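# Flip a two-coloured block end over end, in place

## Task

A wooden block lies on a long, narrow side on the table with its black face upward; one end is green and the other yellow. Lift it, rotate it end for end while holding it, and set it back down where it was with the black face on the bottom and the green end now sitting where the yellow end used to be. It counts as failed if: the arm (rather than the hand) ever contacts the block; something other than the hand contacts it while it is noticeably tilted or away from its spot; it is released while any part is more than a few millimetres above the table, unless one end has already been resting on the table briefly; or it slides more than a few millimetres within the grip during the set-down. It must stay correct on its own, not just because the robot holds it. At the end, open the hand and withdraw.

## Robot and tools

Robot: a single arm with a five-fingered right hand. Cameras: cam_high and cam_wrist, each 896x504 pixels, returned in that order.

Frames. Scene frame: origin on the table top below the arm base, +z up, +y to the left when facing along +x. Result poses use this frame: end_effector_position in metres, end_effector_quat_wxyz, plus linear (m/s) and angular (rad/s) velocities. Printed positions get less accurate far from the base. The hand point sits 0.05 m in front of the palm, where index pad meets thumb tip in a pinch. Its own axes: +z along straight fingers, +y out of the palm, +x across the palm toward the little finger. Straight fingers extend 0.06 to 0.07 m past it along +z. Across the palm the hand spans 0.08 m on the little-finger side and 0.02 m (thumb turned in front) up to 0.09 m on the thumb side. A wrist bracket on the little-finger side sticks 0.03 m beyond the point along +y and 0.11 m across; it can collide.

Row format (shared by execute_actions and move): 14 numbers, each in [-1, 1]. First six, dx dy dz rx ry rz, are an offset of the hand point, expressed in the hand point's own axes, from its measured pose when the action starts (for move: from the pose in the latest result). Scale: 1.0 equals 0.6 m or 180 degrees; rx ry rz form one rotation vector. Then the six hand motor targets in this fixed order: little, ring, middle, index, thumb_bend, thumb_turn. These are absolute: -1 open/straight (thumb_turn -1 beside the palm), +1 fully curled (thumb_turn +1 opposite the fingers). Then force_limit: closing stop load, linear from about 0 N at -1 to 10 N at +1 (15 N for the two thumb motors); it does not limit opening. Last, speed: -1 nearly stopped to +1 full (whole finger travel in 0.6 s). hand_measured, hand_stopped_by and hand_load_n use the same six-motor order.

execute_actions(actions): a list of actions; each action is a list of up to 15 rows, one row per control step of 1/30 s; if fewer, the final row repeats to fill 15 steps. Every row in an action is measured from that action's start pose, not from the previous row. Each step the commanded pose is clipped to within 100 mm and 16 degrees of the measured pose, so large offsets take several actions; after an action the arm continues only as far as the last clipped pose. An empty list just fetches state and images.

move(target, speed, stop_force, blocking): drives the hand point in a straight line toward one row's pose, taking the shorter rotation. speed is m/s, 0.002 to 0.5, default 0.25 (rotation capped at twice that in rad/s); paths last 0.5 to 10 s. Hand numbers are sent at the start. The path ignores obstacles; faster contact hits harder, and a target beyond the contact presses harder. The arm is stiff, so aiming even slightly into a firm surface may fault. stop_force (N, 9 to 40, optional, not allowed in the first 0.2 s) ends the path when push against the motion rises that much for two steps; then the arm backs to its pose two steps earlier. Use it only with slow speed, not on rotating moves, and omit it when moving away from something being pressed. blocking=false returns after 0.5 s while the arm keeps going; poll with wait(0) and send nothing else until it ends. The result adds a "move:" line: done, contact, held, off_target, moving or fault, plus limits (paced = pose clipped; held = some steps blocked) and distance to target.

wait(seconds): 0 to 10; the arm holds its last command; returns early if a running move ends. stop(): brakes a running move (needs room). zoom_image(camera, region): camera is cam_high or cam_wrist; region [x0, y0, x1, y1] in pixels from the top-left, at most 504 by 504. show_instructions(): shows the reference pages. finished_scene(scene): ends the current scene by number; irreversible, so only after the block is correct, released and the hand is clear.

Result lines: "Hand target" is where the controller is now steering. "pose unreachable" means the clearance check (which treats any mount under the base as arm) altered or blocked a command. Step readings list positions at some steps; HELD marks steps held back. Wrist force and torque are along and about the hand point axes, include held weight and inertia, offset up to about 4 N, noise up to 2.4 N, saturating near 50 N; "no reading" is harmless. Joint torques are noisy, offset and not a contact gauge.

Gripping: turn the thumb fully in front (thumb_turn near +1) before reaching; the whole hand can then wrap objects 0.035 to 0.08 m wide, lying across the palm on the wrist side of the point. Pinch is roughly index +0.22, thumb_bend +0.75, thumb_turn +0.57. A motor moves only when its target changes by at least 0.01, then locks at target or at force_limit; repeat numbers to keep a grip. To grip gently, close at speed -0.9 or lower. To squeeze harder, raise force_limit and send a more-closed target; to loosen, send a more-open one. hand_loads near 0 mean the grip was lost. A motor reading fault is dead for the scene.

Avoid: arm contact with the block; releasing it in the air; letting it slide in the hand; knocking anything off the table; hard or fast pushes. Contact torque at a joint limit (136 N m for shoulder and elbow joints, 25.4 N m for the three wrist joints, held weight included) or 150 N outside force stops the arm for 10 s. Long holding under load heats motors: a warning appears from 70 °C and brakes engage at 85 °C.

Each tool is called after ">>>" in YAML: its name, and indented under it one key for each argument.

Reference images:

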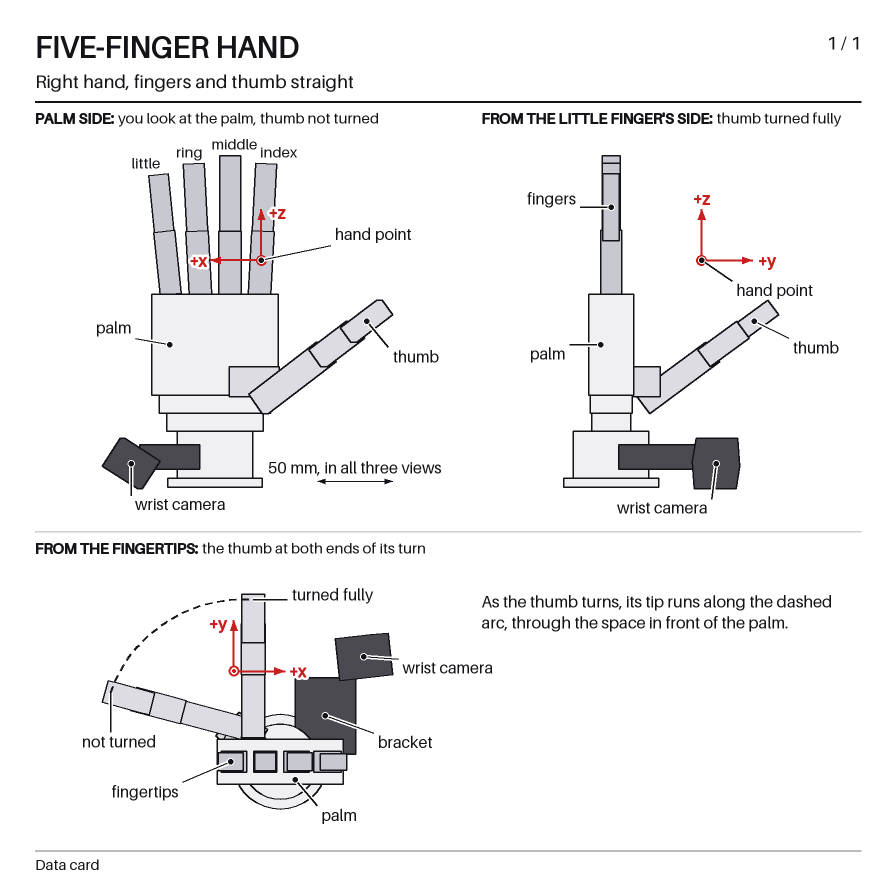

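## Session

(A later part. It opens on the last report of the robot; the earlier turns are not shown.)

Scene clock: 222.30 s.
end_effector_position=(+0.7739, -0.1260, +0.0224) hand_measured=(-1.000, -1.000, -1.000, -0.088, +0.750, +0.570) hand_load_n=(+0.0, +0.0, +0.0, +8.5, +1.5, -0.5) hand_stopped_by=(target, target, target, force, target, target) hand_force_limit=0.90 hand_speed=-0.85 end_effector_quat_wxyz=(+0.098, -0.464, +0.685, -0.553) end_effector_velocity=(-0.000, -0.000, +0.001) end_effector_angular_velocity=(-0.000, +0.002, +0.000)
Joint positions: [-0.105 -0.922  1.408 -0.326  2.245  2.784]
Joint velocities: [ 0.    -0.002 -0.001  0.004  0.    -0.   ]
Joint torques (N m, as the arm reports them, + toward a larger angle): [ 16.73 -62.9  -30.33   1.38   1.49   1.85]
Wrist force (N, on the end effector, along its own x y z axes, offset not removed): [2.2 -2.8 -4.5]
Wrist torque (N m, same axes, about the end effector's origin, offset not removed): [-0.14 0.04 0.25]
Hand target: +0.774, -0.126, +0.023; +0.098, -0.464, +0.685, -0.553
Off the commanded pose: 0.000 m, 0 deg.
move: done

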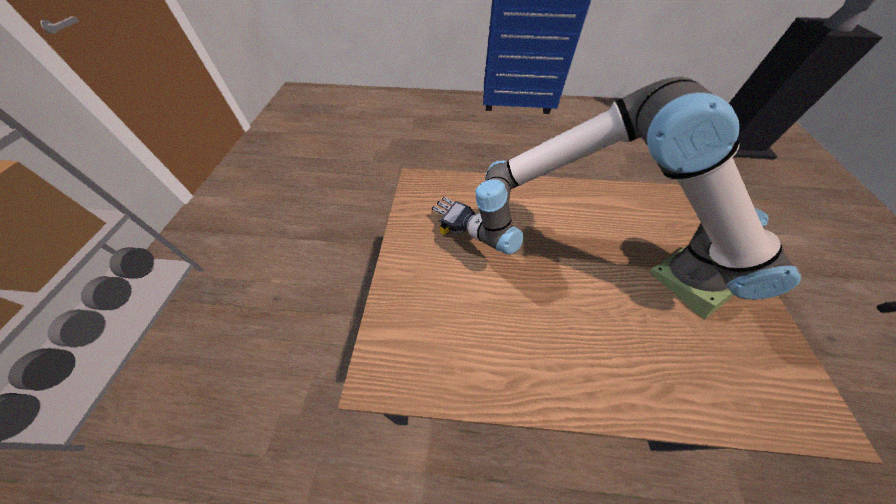

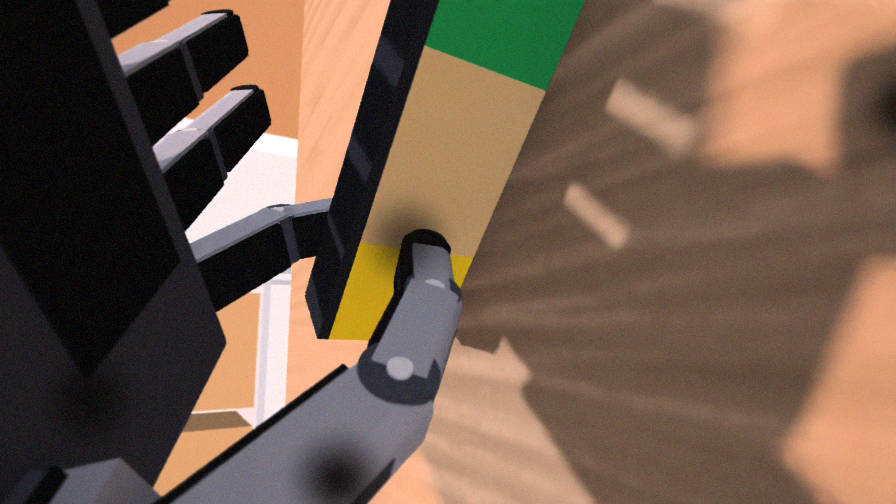

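>>> move:
  target: [0,0,0,0,0,0,-1,-1,0.5,0.5,0.75,0.57,-0.3,-0.8]

>>> move:
  target: [0.0037,-0.0085,-0.0038,0,0,0,-1,-1,0.5,0.55,0.75,0.57,0.9,-0.95]
  speed: 0.005

Scene clock: 227.57 s.
end_effector_position=(+0.7739, -0.1260, +0.0224) hand_measured=(-1.000, -1.000, -0.070, -0.088, +0.748, +0.570) hand_load_n=(+0.0, +0.0, +5.5, +7.5, +2.5, +2.5) hand_stopped_by=(target, target, force, force, target, target) hand_force_limit=-0.30 hand_speed=-0.80 end_effector_quat_wxyz=(+0.098, -0.464, +0.685, -0.553) end_effector_velocity=(+0.000, -0.000, +0.000) end_effector_angular_velocity=(-0.000, -0.001, -0.000)
Joint positions: [-0.105 -0.922  1.408 -0.326  2.245  2.785]
Joint velocities: [-0.     0.    -0.    -0.001 -0.    -0.   ]
Joint torques (N m, as the arm reports them, + toward a larger angle): [  4.45 -42.56  -3.57  -2.38  -1.74  -0.96]
Wrist force (N, on the end effector, along its own x y z axes, offset not removed): [-1.2 1.9 -0.8]
Wrist torque (N m, same axes, about the end effector's origin, offset not removed): [0.09 0.16 0.19]
Hand target: +0.774, -0.126, +0.022; +0.098, -0.464, +0.685, -0.553
Off the commanded pose: 0.000 m, 0 deg.
move: done

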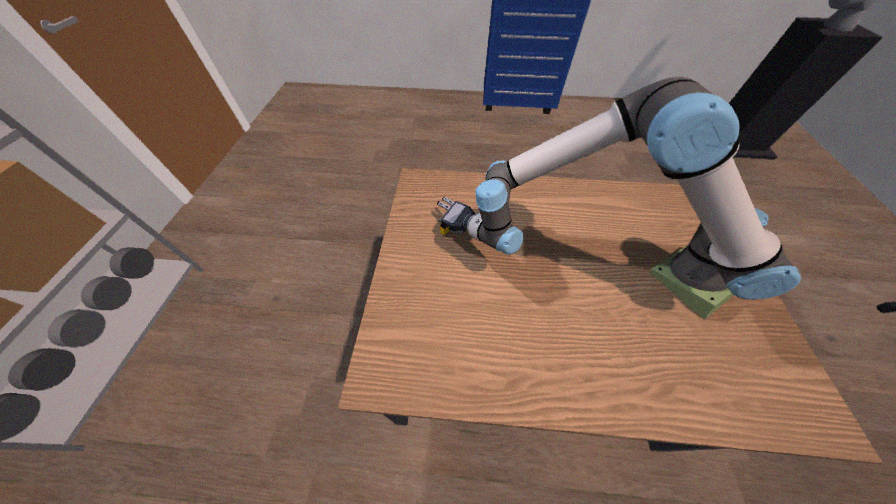

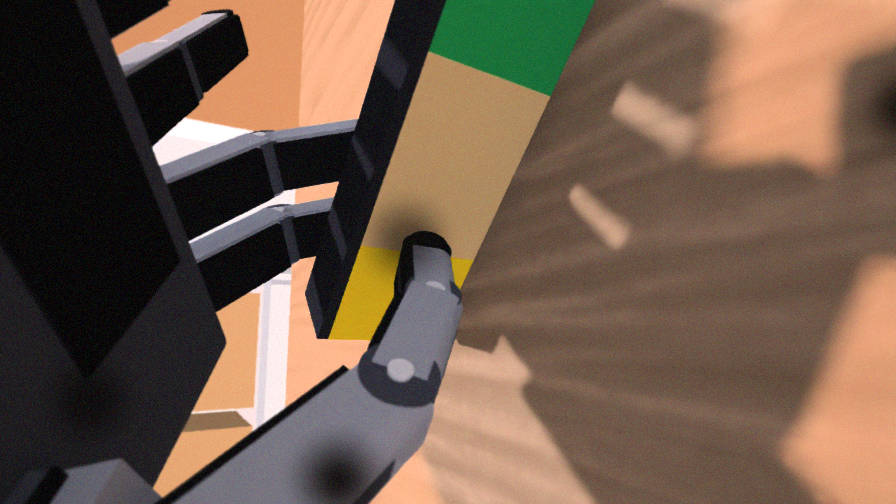

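Scene clock: 229.00 s.
end_effector_position=(+0.7739, -0.1259, +0.0284) hand_measured=(-1.000, -1.000, -0.070, -0.082, +0.748, +0.570) hand_load_n=(+0.0, +0.0, +5.5, +9.5, +3.0, +2.0) hand_stopped_by=(target, target, force, force, target, target) hand_force_limit=0.90 hand_speed=-0.95 end_effector_quat_wxyz=(+0.098, -0.464, +0.685, -0.553) end_effector_velocity=(-0.000, +0.000, +0.001) end_effector_angular_velocity=(-0.000, +0.001, +0.000)
Joint positions: [-0.103 -0.93   1.405 -0.315  2.247  2.785]
Joint velocities: [ 0.001 -0.001  0.001  0.001  0.    -0.   ]
Joint torques (N m, as the arm reports them, + toward a larger angle): [ 17.96 -61.63 -30.41   1.9    1.76   1.54]
Wrist force (N, on the end effector, along its own x y z axes, offset not removed): [0.8 3.0 1.3]
Wrist torque (N m, same axes, about the end effector's origin, offset not removed): [0.20 -0.19 0.15]
Hand target: +0.774, -0.126, +0.028; +0.098, -0.464, +0.685, -0.553
Off the commanded pose: 0.000 m, 0 deg.
move: done

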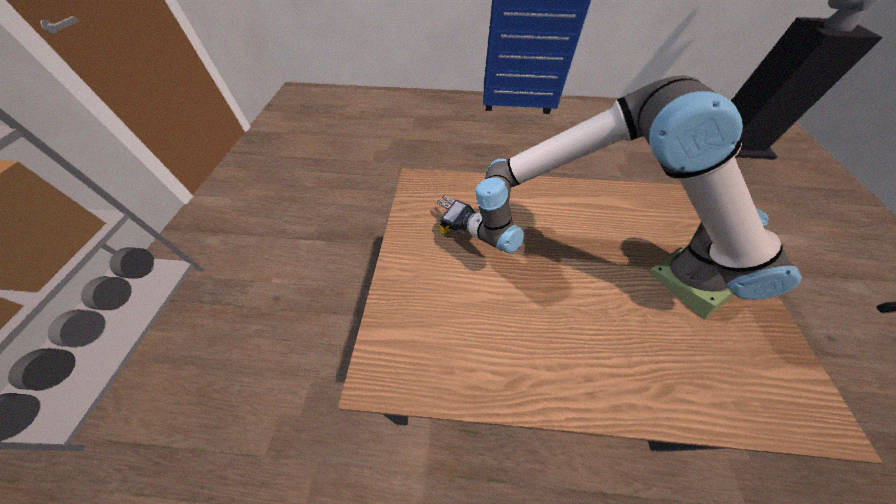

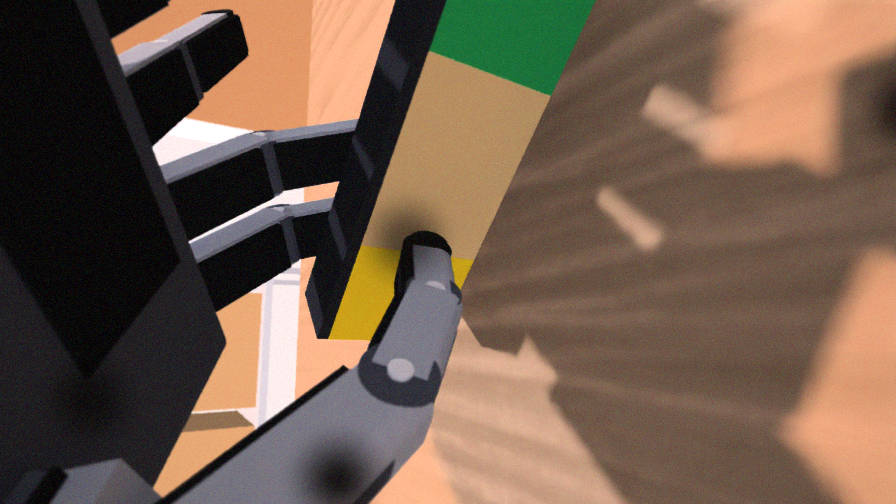

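>>> move:
  target: [0.1,-0.227,-0.099,0.105,-0.236,-0.103,-1,-1,0.5,0.55,0.75,0.57,0.9,-0.95]
  speed: 0.12

>>> move:
  target: [0,0,0,0,0,0,-1,-1,-1,0.55,0.75,0.57,0.6,-0.6]

>>> move:
  target: [0,0,0,0,0,0,-1,-1,-1,-0.094,0.75,0.57,0.6,-0.97]

Scene clock: 237.77 s.
end_effector_position=(+0.7746, -0.1250, +0.1884) hand_measured=(-1.000, -1.000, -0.070, -0.082, +0.748, +0.570) hand_load_n=(+0.0, +0.0, +5.5, +9.5, +3.0, +2.0) hand_stopped_by=(target, target, force, force, target, target) hand_force_limit=0.90 hand_speed=-0.95 end_effector_quat_wxyz=(-0.322, +0.711, -0.424, +0.459) end_effector_velocity=(+0.000, -0.000, +0.001) end_effector_angular_velocity=(+0.001, +0.002, +0.008)
Joint positions: [-0.372 -1.234  1.392  0.1    1.183  2.398]
Joint velocities: [-0.003  0.002 -0.007  0.009 -0.01  -0.004]
Joint torques (N m, as the arm reports them, + toward a larger angle): [  1.37 -33.67 -32.1    1.8   -2.54  -1.08]
Wrist force (N, on the end effector, along its own x y z axes, offset not removed): [2.9 -0.3 1.3]
Wrist torque (N m, same axes, about the end effector's origin, offset not removed): [-0.43 -0.34 0.20]
Hand target: +0.775, -0.125, +0.188; -0.322, +0.711, -0.424, +0.459
Off the commanded pose: 0.000 m, 0 deg.
move: done

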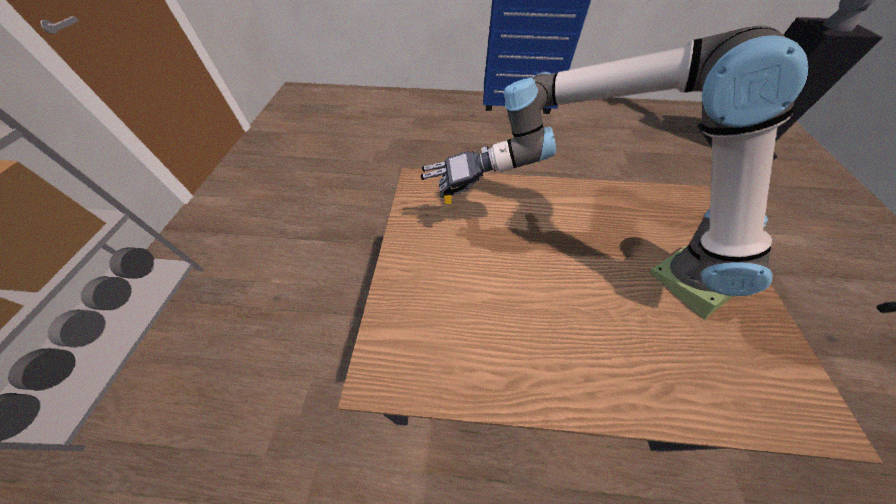

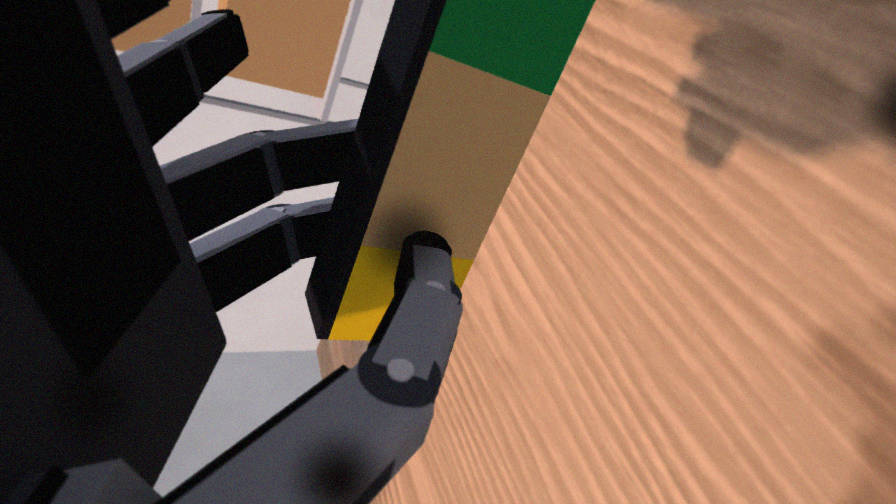

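Scene clock: 239.43 s.
end_effector_position=(+0.7746, -0.1250, +0.1884) hand_measured=(-1.000, -1.000, -1.000, -0.082, +0.748, +0.570) hand_load_n=(+0.0, +0.0, +0.0, +10.0, +2.0, -1.0) hand_stopped_by=(target, target, target, force, target, target) hand_force_limit=0.60 hand_speed=-0.60 end_effector_quat_wxyz=(-0.322, +0.711, -0.424, +0.459) end_effector_velocity=(+0.000, -0.000, +0.000) end_effector_angular_velocity=(-0.000, -0.000, +0.000)
Joint positions: [-0.372 -1.234  1.392  0.1    1.183  2.398]
Joint velocities: [-0.     0.    -0.001  0.001 -0.    -0.   ]
Joint torques (N m, as the arm reports them, + toward a larger angle): [ 14.88 -57.59  -4.99  -2.21   1.11   1.5 ]
Wrist force (N, on the end effector, along its own x y z axes, offset not removed): [-1.5 -1.7 -5.7]
Wrist torque (N m, same axes, about the end effector's origin, offset not removed): [-0.11 0.60 0.10]
Hand target: +0.775, -0.125, +0.188; -0.322, +0.711, -0.424, +0.459
Off the commanded pose: 0.000 m, 0 deg.
move: done

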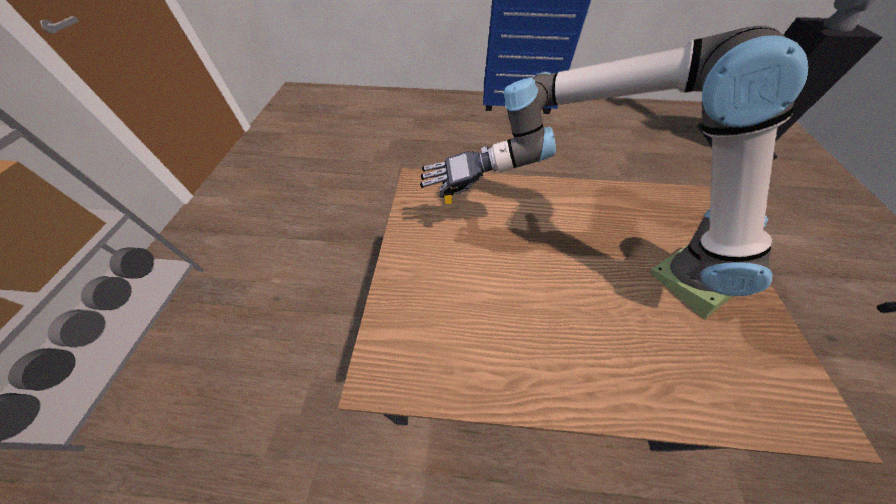

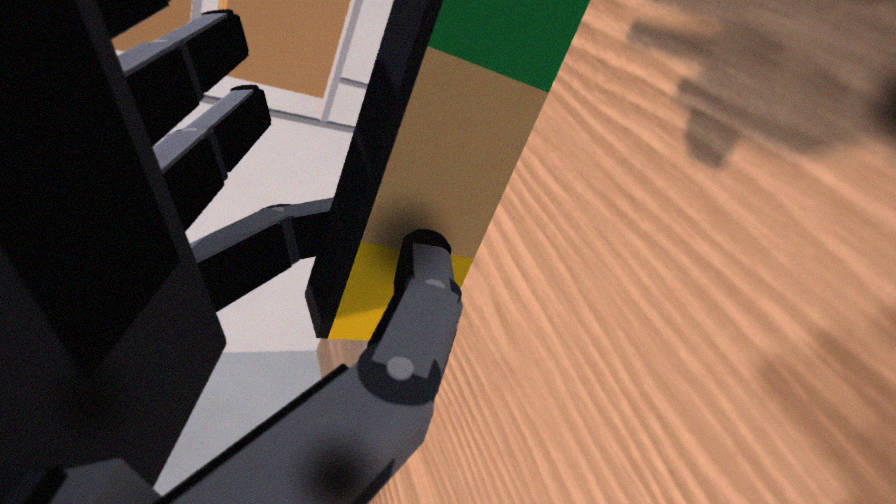

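Scene clock: 239.93 s.
end_effector_position=(+0.7746, -0.1250, +0.1884) hand_measured=(-1.000, -1.000, -1.000, -0.096, +0.748, +0.570) hand_load_n=(+0.0, +0.0, +0.0, +5.5, +1.0, -0.5) hand_stopped_by=(target, target, target, target, target, target) hand_force_limit=0.60 hand_speed=-0.97 end_effector_quat_wxyz=(-0.322, +0.711, -0.424, +0.459) end_effector_velocity=(-0.000, +0.001, -0.000) end_effector_angular_velocity=(+0.002, +0.001, +0.001)
Joint positions: [-0.372 -1.234  1.392  0.1    1.183  2.398]
Joint velocities: [ 0.     0.    -0.001  0.002 -0.001  0.001]
Joint torques (N m, as the arm reports them, + toward a larger angle): [ 14.79 -56.66  -5.66  -2.09   0.83   1.51]
Wrist force (N, on the end effector, along its own x y z axes, offset not removed): [1.1 -0.8 -1.7]
Wrist torque (N m, same axes, about the end effector's origin, offset not removed): [-0.15 0.16 0.12]
Hand target: +0.775, -0.125, +0.188; -0.322, +0.711, -0.424, +0.459
Off the commanded pose: 0.000 m, 0 deg.
move: done

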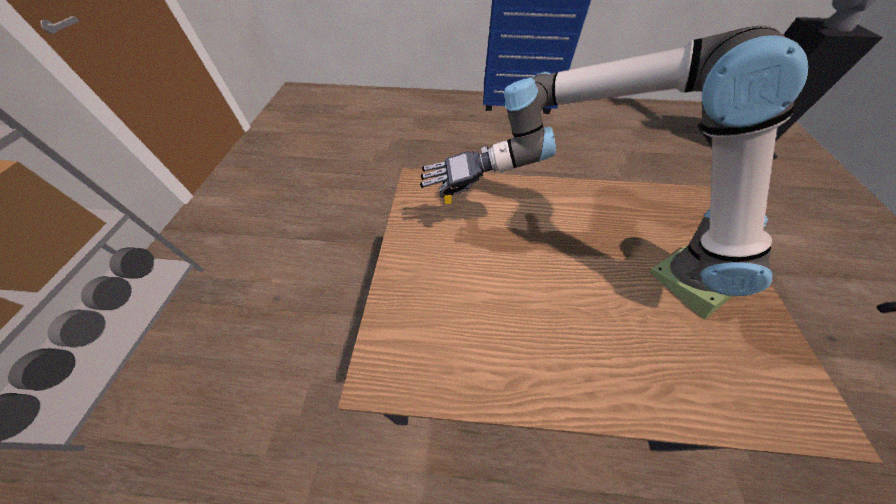

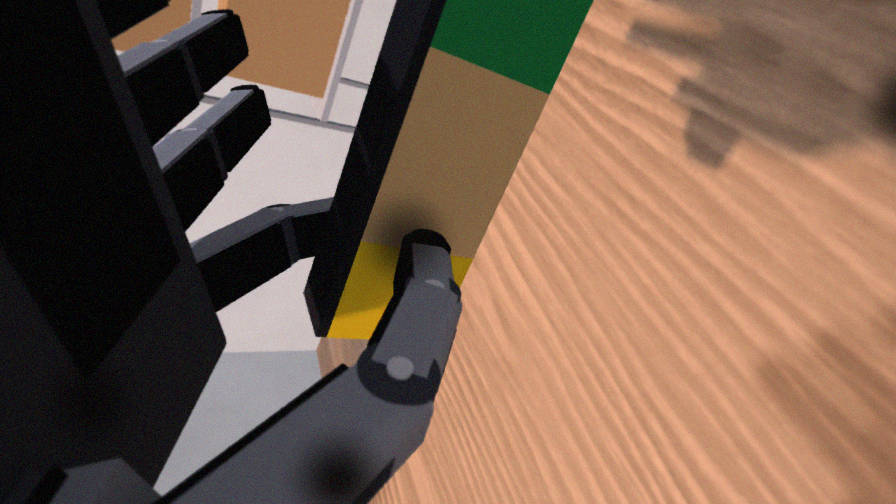

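>>> move:
  target: [0,0,0,0,0,0,-1,-1,-1,-0.103,0.75,0.57,0.6,-0.98]

Scene clock: 241.77 s.
end_effector_position=(+0.7746, -0.1250, +0.1884) hand_measured=(-1.000, -1.000, -1.000, -0.104, +0.748, +0.570) hand_load_n=(+0.0, +0.0, +0.0, +1.5, +1.0, +0.0) hand_stopped_by=(target, target, target, target, target, target) hand_force_limit=0.60 hand_speed=-0.98 end_effector_quat_wxyz=(-0.322, +0.711, -0.424, +0.459) end_effector_velocity=(+0.000, -0.001, +0.001) end_effector_angular_velocity=(-0.001, -0.001, -0.000)
Joint positions: [-0.372 -1.234  1.392  0.1    1.183  2.398]
Joint velocities: [-0.    -0.    -0.001  0.001 -0.    -0.   ]
Joint torques (N m, as the arm reports them, + toward a larger angle): [ 14.47 -55.69  -6.47  -2.36   1.01   1.7 ]
Wrist force (N, on the end effector, along its own x y z axes, offset not removed): [1.5 -1.3 -2.8]
Wrist torque (N m, same axes, about the end effector's origin, offset not removed): [0.01 -0.13 0.26]
Hand target: +0.775, -0.125, +0.188; -0.322, +0.711, -0.424, +0.459
Off the commanded pose: 0.000 m, 0 deg.
move: done

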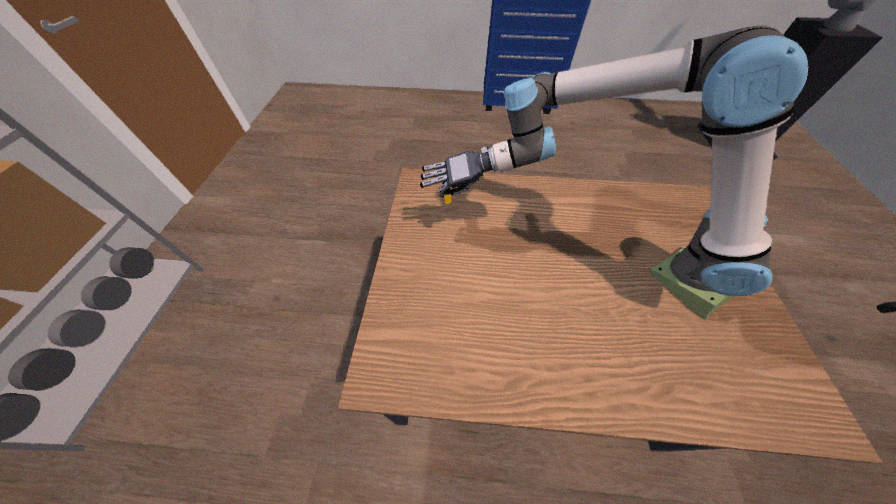

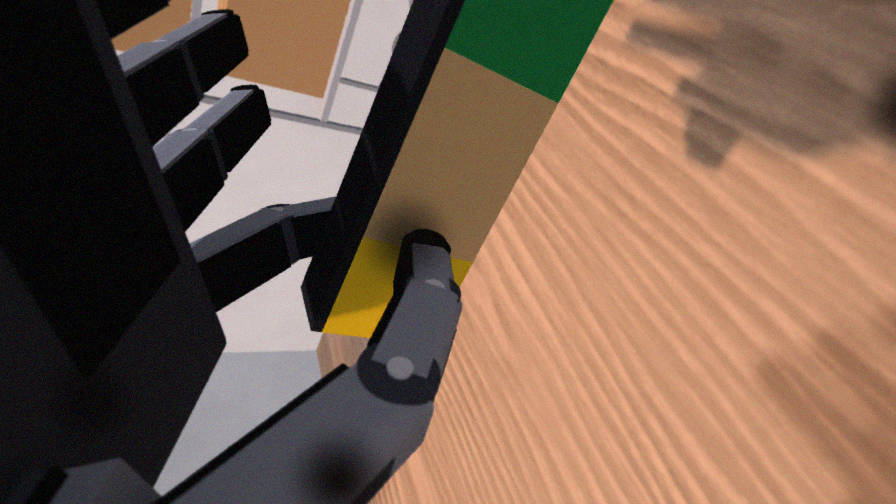

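>>> move:
  target: [0,0,0,0,0,0,-1,-1,-1,-0.106,0.75,0.57,0.6,-0.98]

Scene clock: 244.87 s.
end_effector_position=(+0.7746, -0.1250, +0.1884) hand_measured=(-1.000, -1.000, -1.000, -0.106, +0.750, +0.570) hand_load_n=(+0.0, +0.0, +0.0, +1.0, +1.0, +0.0) hand_stopped_by=(target, target, target, target, target, target) hand_force_limit=0.60 hand_speed=-0.98 end_effector_quat_wxyz=(-0.322, +0.711, -0.424, +0.459) end_effector_velocity=(-0.000, -0.000, +0.000) end_effector_angular_velocity=(-0.001, -0.000, -0.001)
Joint positions: [-0.372 -1.234  1.392  0.1    1.183  2.398]
Joint velocities: [-0.    -0.     0.     0.     0.001 -0.   ]
Joint torques (N m, as the arm reports them, + toward a larger angle): [ 14.11 -55.5   -5.3   -2.21   0.62   1.64]
Wrist force (N, on the end effector, along its own x y z axes, offset not removed): [0.8 -3.2 -4.6]
Wrist torque (N m, same axes, about the end effector's origin, offset not removed): [-0.39 0.14 0.03]
Hand target: +0.775, -0.125, +0.188; -0.322, +0.711, -0.424, +0.459
Off the commanded pose: 0.000 m, 0 deg.
move: done

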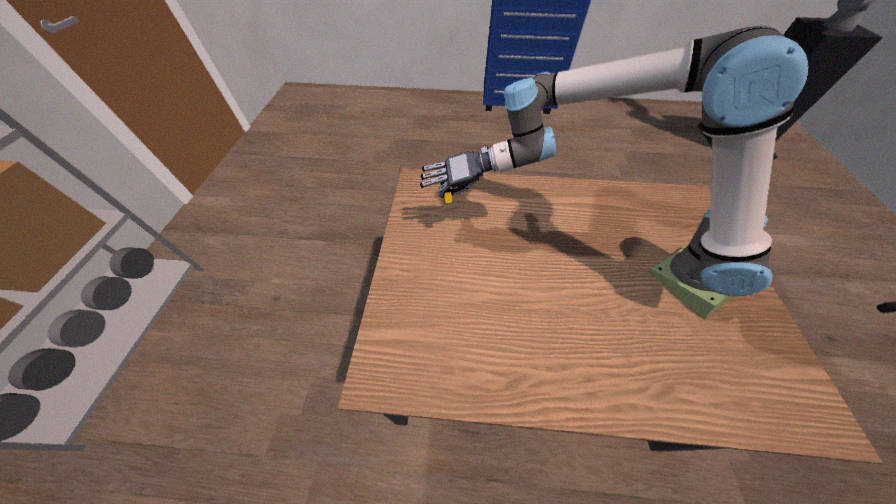

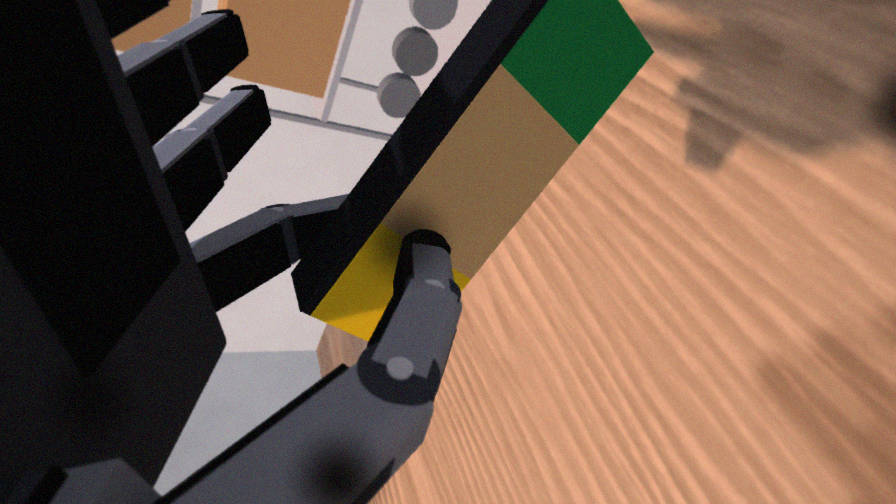

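>>> move:
  target: [0,0,0,-0.008,0.039,-0.103,-1,-1,-1,-0.106,0.75,0.57,0.6,-0.98]
  speed: 0.1

Scene clock: 248.47 s.
end_effector_position=(+0.7746, -0.1250, +0.1885) hand_measured=(-1.000, -1.000, -1.000, -0.106, +0.750, +0.570) hand_load_n=(+0.0, +0.0, +0.0, +1.0, +1.0, +0.0) hand_stopped_by=(target, target, target, target, target, target) hand_force_limit=0.60 hand_speed=-0.98 end_effector_quat_wxyz=(-0.209, +0.745, -0.329, +0.542) end_effector_velocity=(+0.000, +0.001, +0.000) end_effector_angular_velocity=(-0.010, -0.002, +0.001)
Joint positions: [-0.288 -1.267  1.493 -0.057  1.361  2.117]
Joint velocities: [ 0.003 -0.001  0.003 -0.005  0.005 -0.009]
Joint torques (N m, as the arm reports them, + toward a larger angle): [ 16.26 -53.32  -7.45  -2.48   0.99  -1.83]
Wrist force (N, on the end effector, along its own x y z axes, offset not removed): [-0.4 0.2 -2.2]
Wrist torque (N m, same axes, about the end effector's origin, offset not removed): [0.08 0.38 0.10]
Hand target: +0.775, -0.125, +0.188; -0.208, +0.745, -0.329, +0.542
Off the commanded pose: 0.000 m, 0 deg.
move: done

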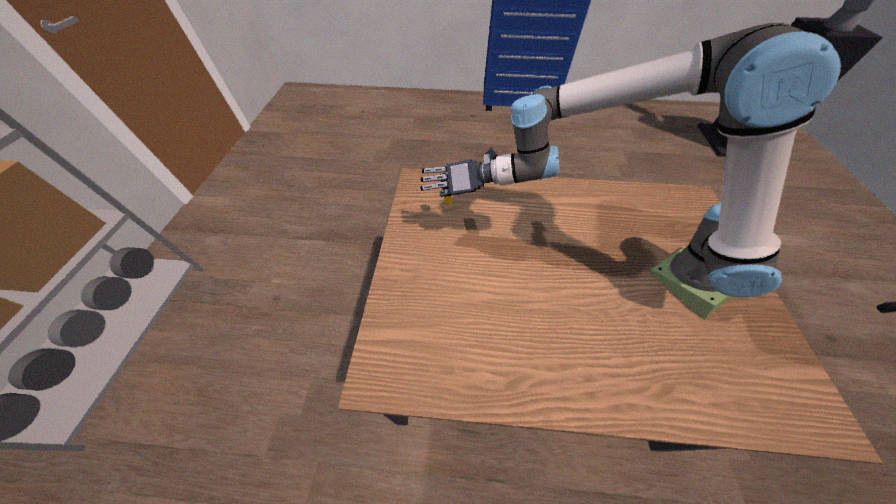

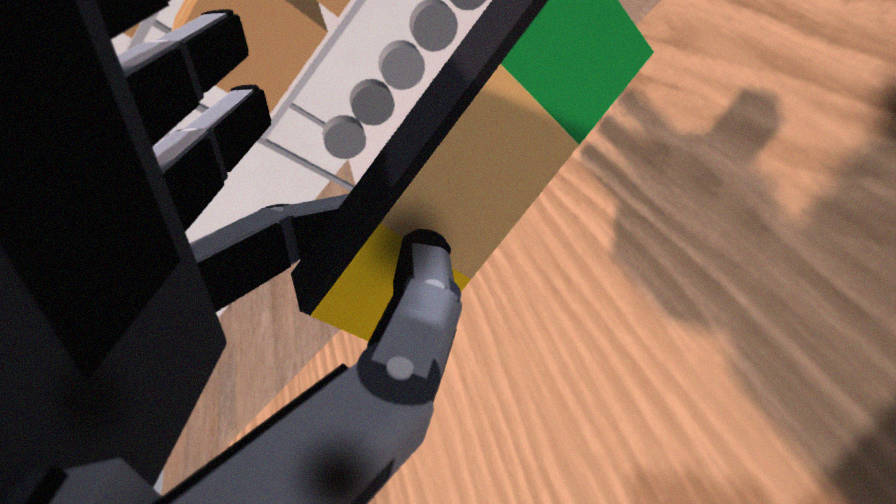

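>>> move:
  target: [0,0,0,0,0,0,-1,-1,-1,-0.108,0.75,0.57,0.6,-0.98]

Scene clock: 252.03 s.
end_effector_position=(+0.7745, -0.1250, +0.1885) hand_measured=(-1.000, -1.000, -1.000, -0.108, +0.750, +0.570) hand_load_n=(+0.0, +0.0, +0.0, +0.5, +1.0, +0.0) hand_stopped_by=(target, target, target, target, target, target) hand_force_limit=0.60 hand_speed=-0.98 end_effector_quat_wxyz=(-0.209, +0.745, -0.329, +0.542) end_effector_velocity=(-0.000, -0.000, -0.000) end_effector_angular_velocity=(+0.002, +0.001, -0.000)
Joint positions: [-0.288 -1.267  1.494 -0.057  1.361  2.117]
Joint velocities: [-0.    -0.     0.     0.001 -0.     0.001]
Joint torques (N m, as the arm reports them, + toward a larger angle): [  2.56 -43.6  -34.35   1.25  -2.21   1.8 ]
Wrist force (N, on the end effector, along its own x y z axes, offset not removed): [1.2 2.2 -2.1]
Wrist torque (N m, same axes, about the end effector's origin, offset not removed): [0.53 -0.11 0.28]
Hand target: +0.775, -0.125, +0.188; -0.209, +0.745, -0.329, +0.542
Off the commanded pose: 0.000 m, 0 deg.
move: done

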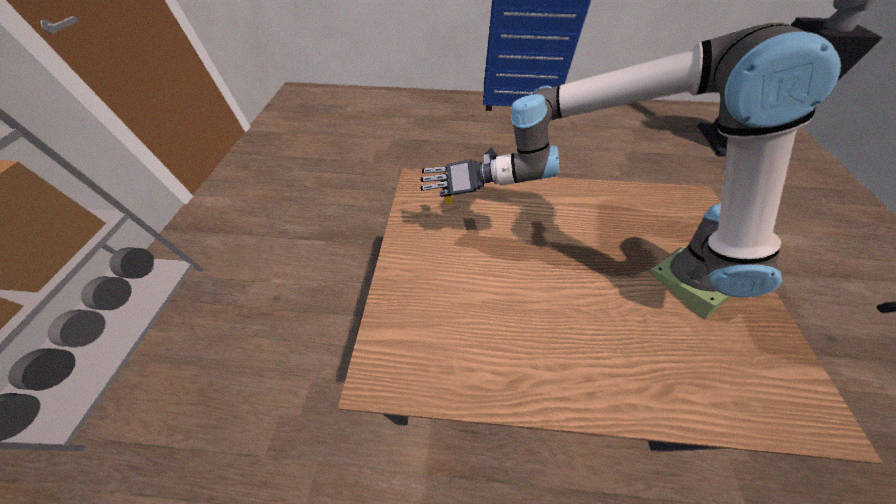

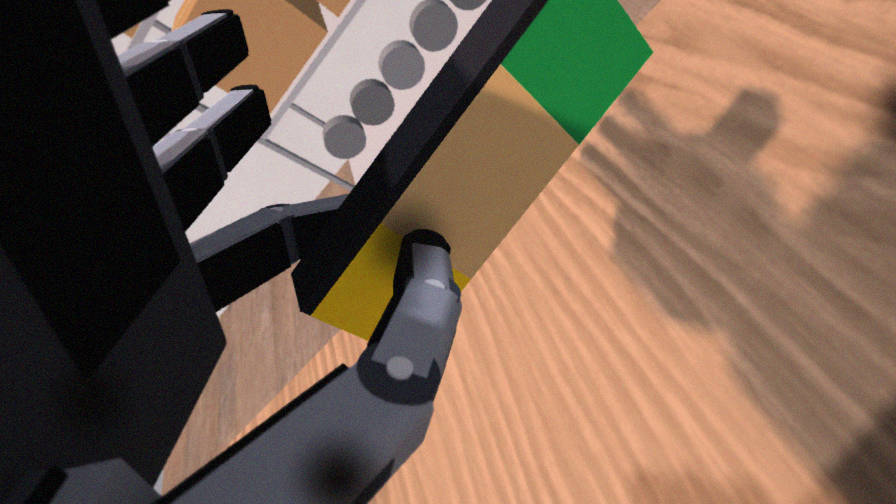

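>>> move:
  target: [0,0,0,0,0,0,-1,-1,-1,0.5,0.75,0.57,0.9,-0.95]

>>> move:
  target: [-0.172,0.171,0.084,-0.186,0.186,0.091,-1,-1,-1,0.5,0.75,0.57,0.9,-0.95]
  speed: 0.12

>>> zoom_image:
  camera: "cam_high"
  region: [400, 170, 550, 270]

Scene clock: 258.73 s.
end_effector_position=(+0.7746, -0.1250, +0.1885) hand_measured=(-1.000, -1.000, -1.000, -0.082, +0.748, +0.570) hand_load_n=(+0.0, +0.0, +0.0, +9.0, +2.0, +0.5) hand_stopped_by=(target, target, target, force, target, target) hand_force_limit=0.90 hand_speed=-0.95 end_effector_quat_wxyz=(-0.209, +0.745, -0.329, +0.542) end_effector_velocity=(+0.000, +0.000, +0.000) end_effector_angular_velocity=(+0.001, -0.000, +0.000)
Joint positions: [-0.288 -1.267  1.493 -0.057  1.361  2.117]
Joint velocities: [ 0.     0.    -0.    -0.    -0.     0.001]
Joint torques (N m, as the arm reports them, + toward a larger angle): [  9.3  -42.44 -24.66   0.87  -1.75   1.21]
Wrist force (N, on the end effector, along its own x y z axes, offset not removed): [3.4 0.0 0.1]
Wrist torque (N m, same axes, about the end effector's origin, offset not removed): [-0.16 -0.42 0.47]
Hand target: +0.775, -0.125, +0.188; -0.209, +0.745, -0.329, +0.542
Off the commanded pose: 0.000 m, 0 deg.
move: done

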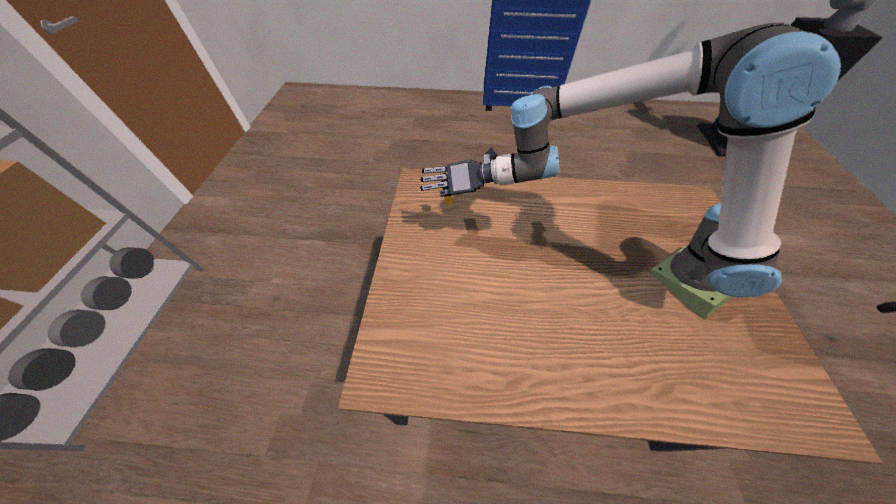

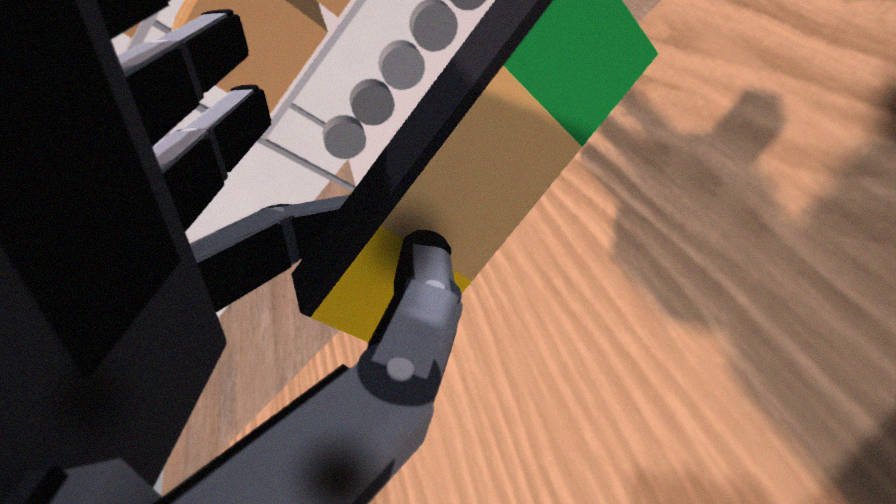

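Scene clock: 262.77 s.
end_effector_position=(+0.7746, -0.1248, +0.0346) hand_measured=(-1.000, -1.000, -1.000, -0.082, +0.748, +0.570) hand_load_n=(+0.0, +0.0, +0.0, +9.0, +2.0, +0.5) hand_stopped_by=(target, target, target, force, target, target) hand_force_limit=0.90 hand_speed=-0.95 end_effector_quat_wxyz=(-0.039, -0.535, +0.613, -0.580) end_effector_velocity=(+0.001, -0.000, -0.001) end_effector_angular_velocity=(-0.000, +0.001, -0.009)
Joint positions: [-0.036 -0.842  1.276 -0.318  2.431  2.438]
Joint velocities: [ 0.001  0.007 -0.011  0.007  0.01   0.004]
Joint torques (N m, as the arm reports them, + toward a larger angle): [ 18.57 -43.96 -30.72   2.24   1.63   1.5 ]
Wrist force (N, on the end effector, along its own x y z axes, offset not removed): [-1.0 -1.2 -4.4]
Wrist torque (N m, same axes, about the end effector's origin, offset not removed): [-0.14 0.36 -0.05]
Hand target: +0.775, -0.125, +0.034; -0.040, -0.534, +0.614, -0.580
Off the commanded pose: 0.000 m, 0 deg.
move: done

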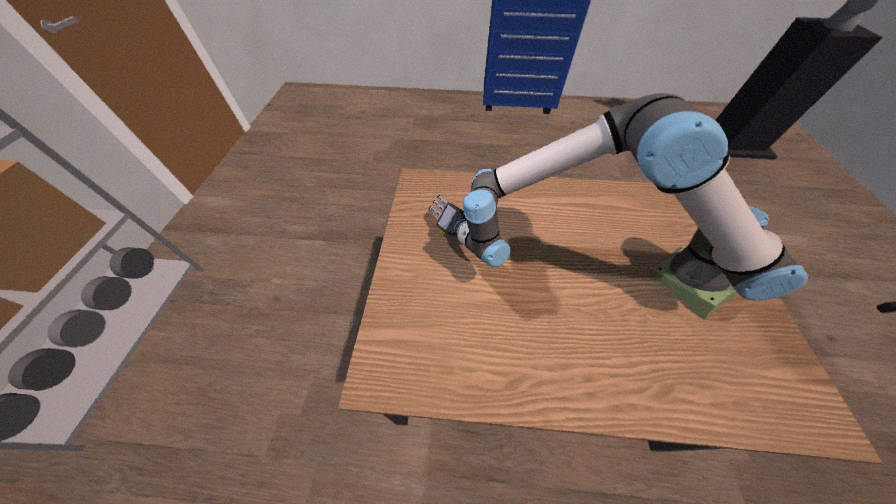

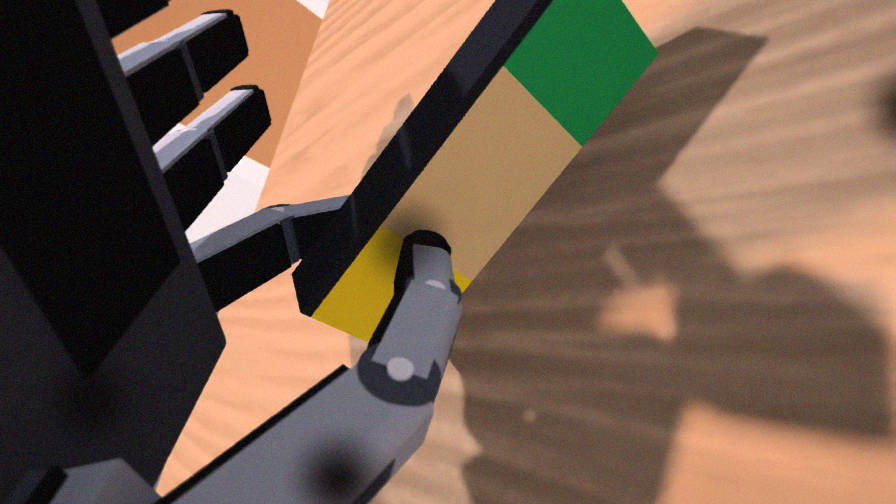

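Region (400, 170, 550, 270) of cam_high's 896x504 image, scaled by 3.360, with more detail than that image has.

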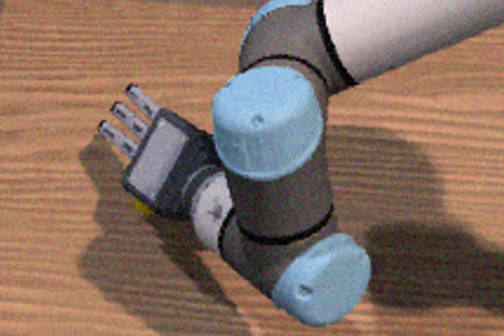

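>>> execute_actions:
  actions: []

Scene clock: 270.10 s.
end_effector_position=(+0.7746, -0.1248, +0.0345) hand_measured=(-1.000, -1.000, -1.000, -0.082, +0.748, +0.570) hand_load_n=(+0.0, +0.0, +0.0, +9.0, +2.0, +0.5) hand_stopped_by=(target, target, target, force, target, target) hand_force_limit=0.90 hand_speed=-0.95 end_effector_quat_wxyz=(-0.040, -0.534, +0.614, -0.580) end_effector_velocity=(-0.000, +0.000, -0.000) end_effector_angular_velocity=(+0.000, +0.002, +0.001)
Joint positions: [-0.036 -0.842  1.275 -0.318  2.432  2.439]
Joint velocities: [ 0.    -0.     0.     0.002 -0.    -0.   ]
Joint torques (N m, as the arm reports them, + toward a larger angle): [ 17.61 -43.3  -29.87   1.66   1.43   1.69]
Wrist force (N, on the end effector, along its own x y z axes, offset not removed): [-0.1 -0.6 3.1]
Wrist torque (N m, same axes, about the end effector's origin, offset not removed): [-0.37 0.10 0.29]
Hand target: +0.775, -0.125, +0.034; -0.040, -0.534, +0.614, -0.580
Off the commanded pose: 0.000 m, 0 deg.

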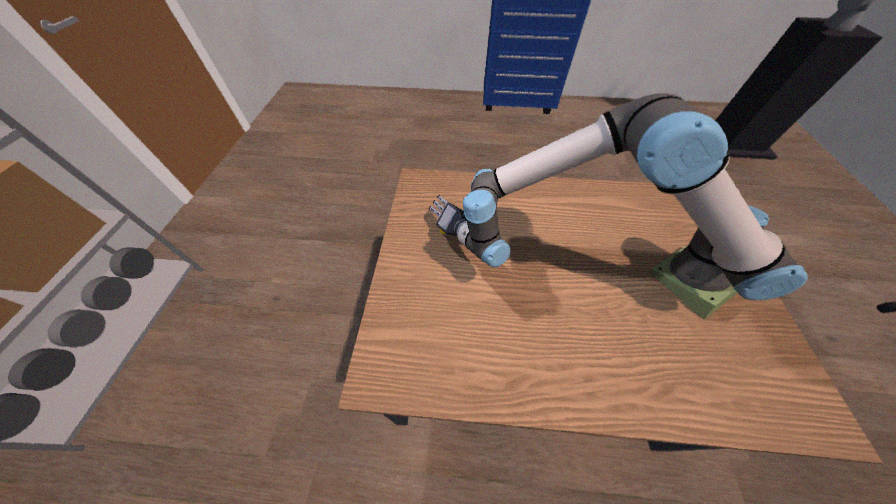

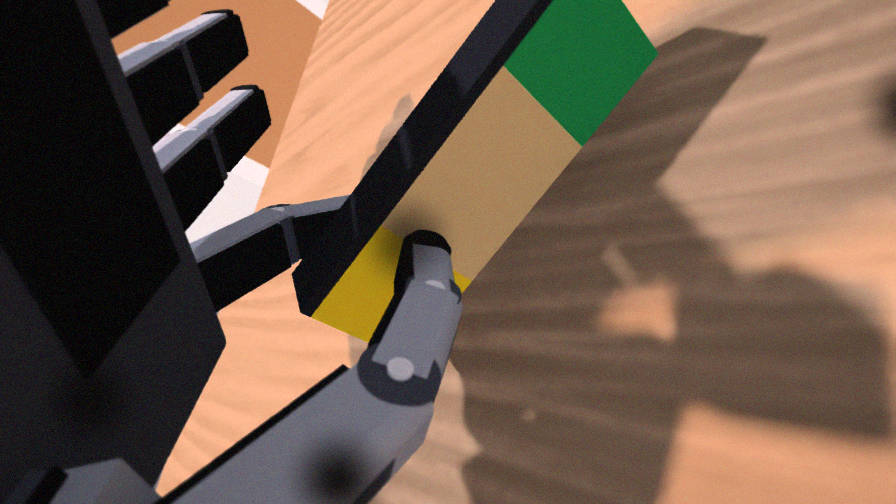

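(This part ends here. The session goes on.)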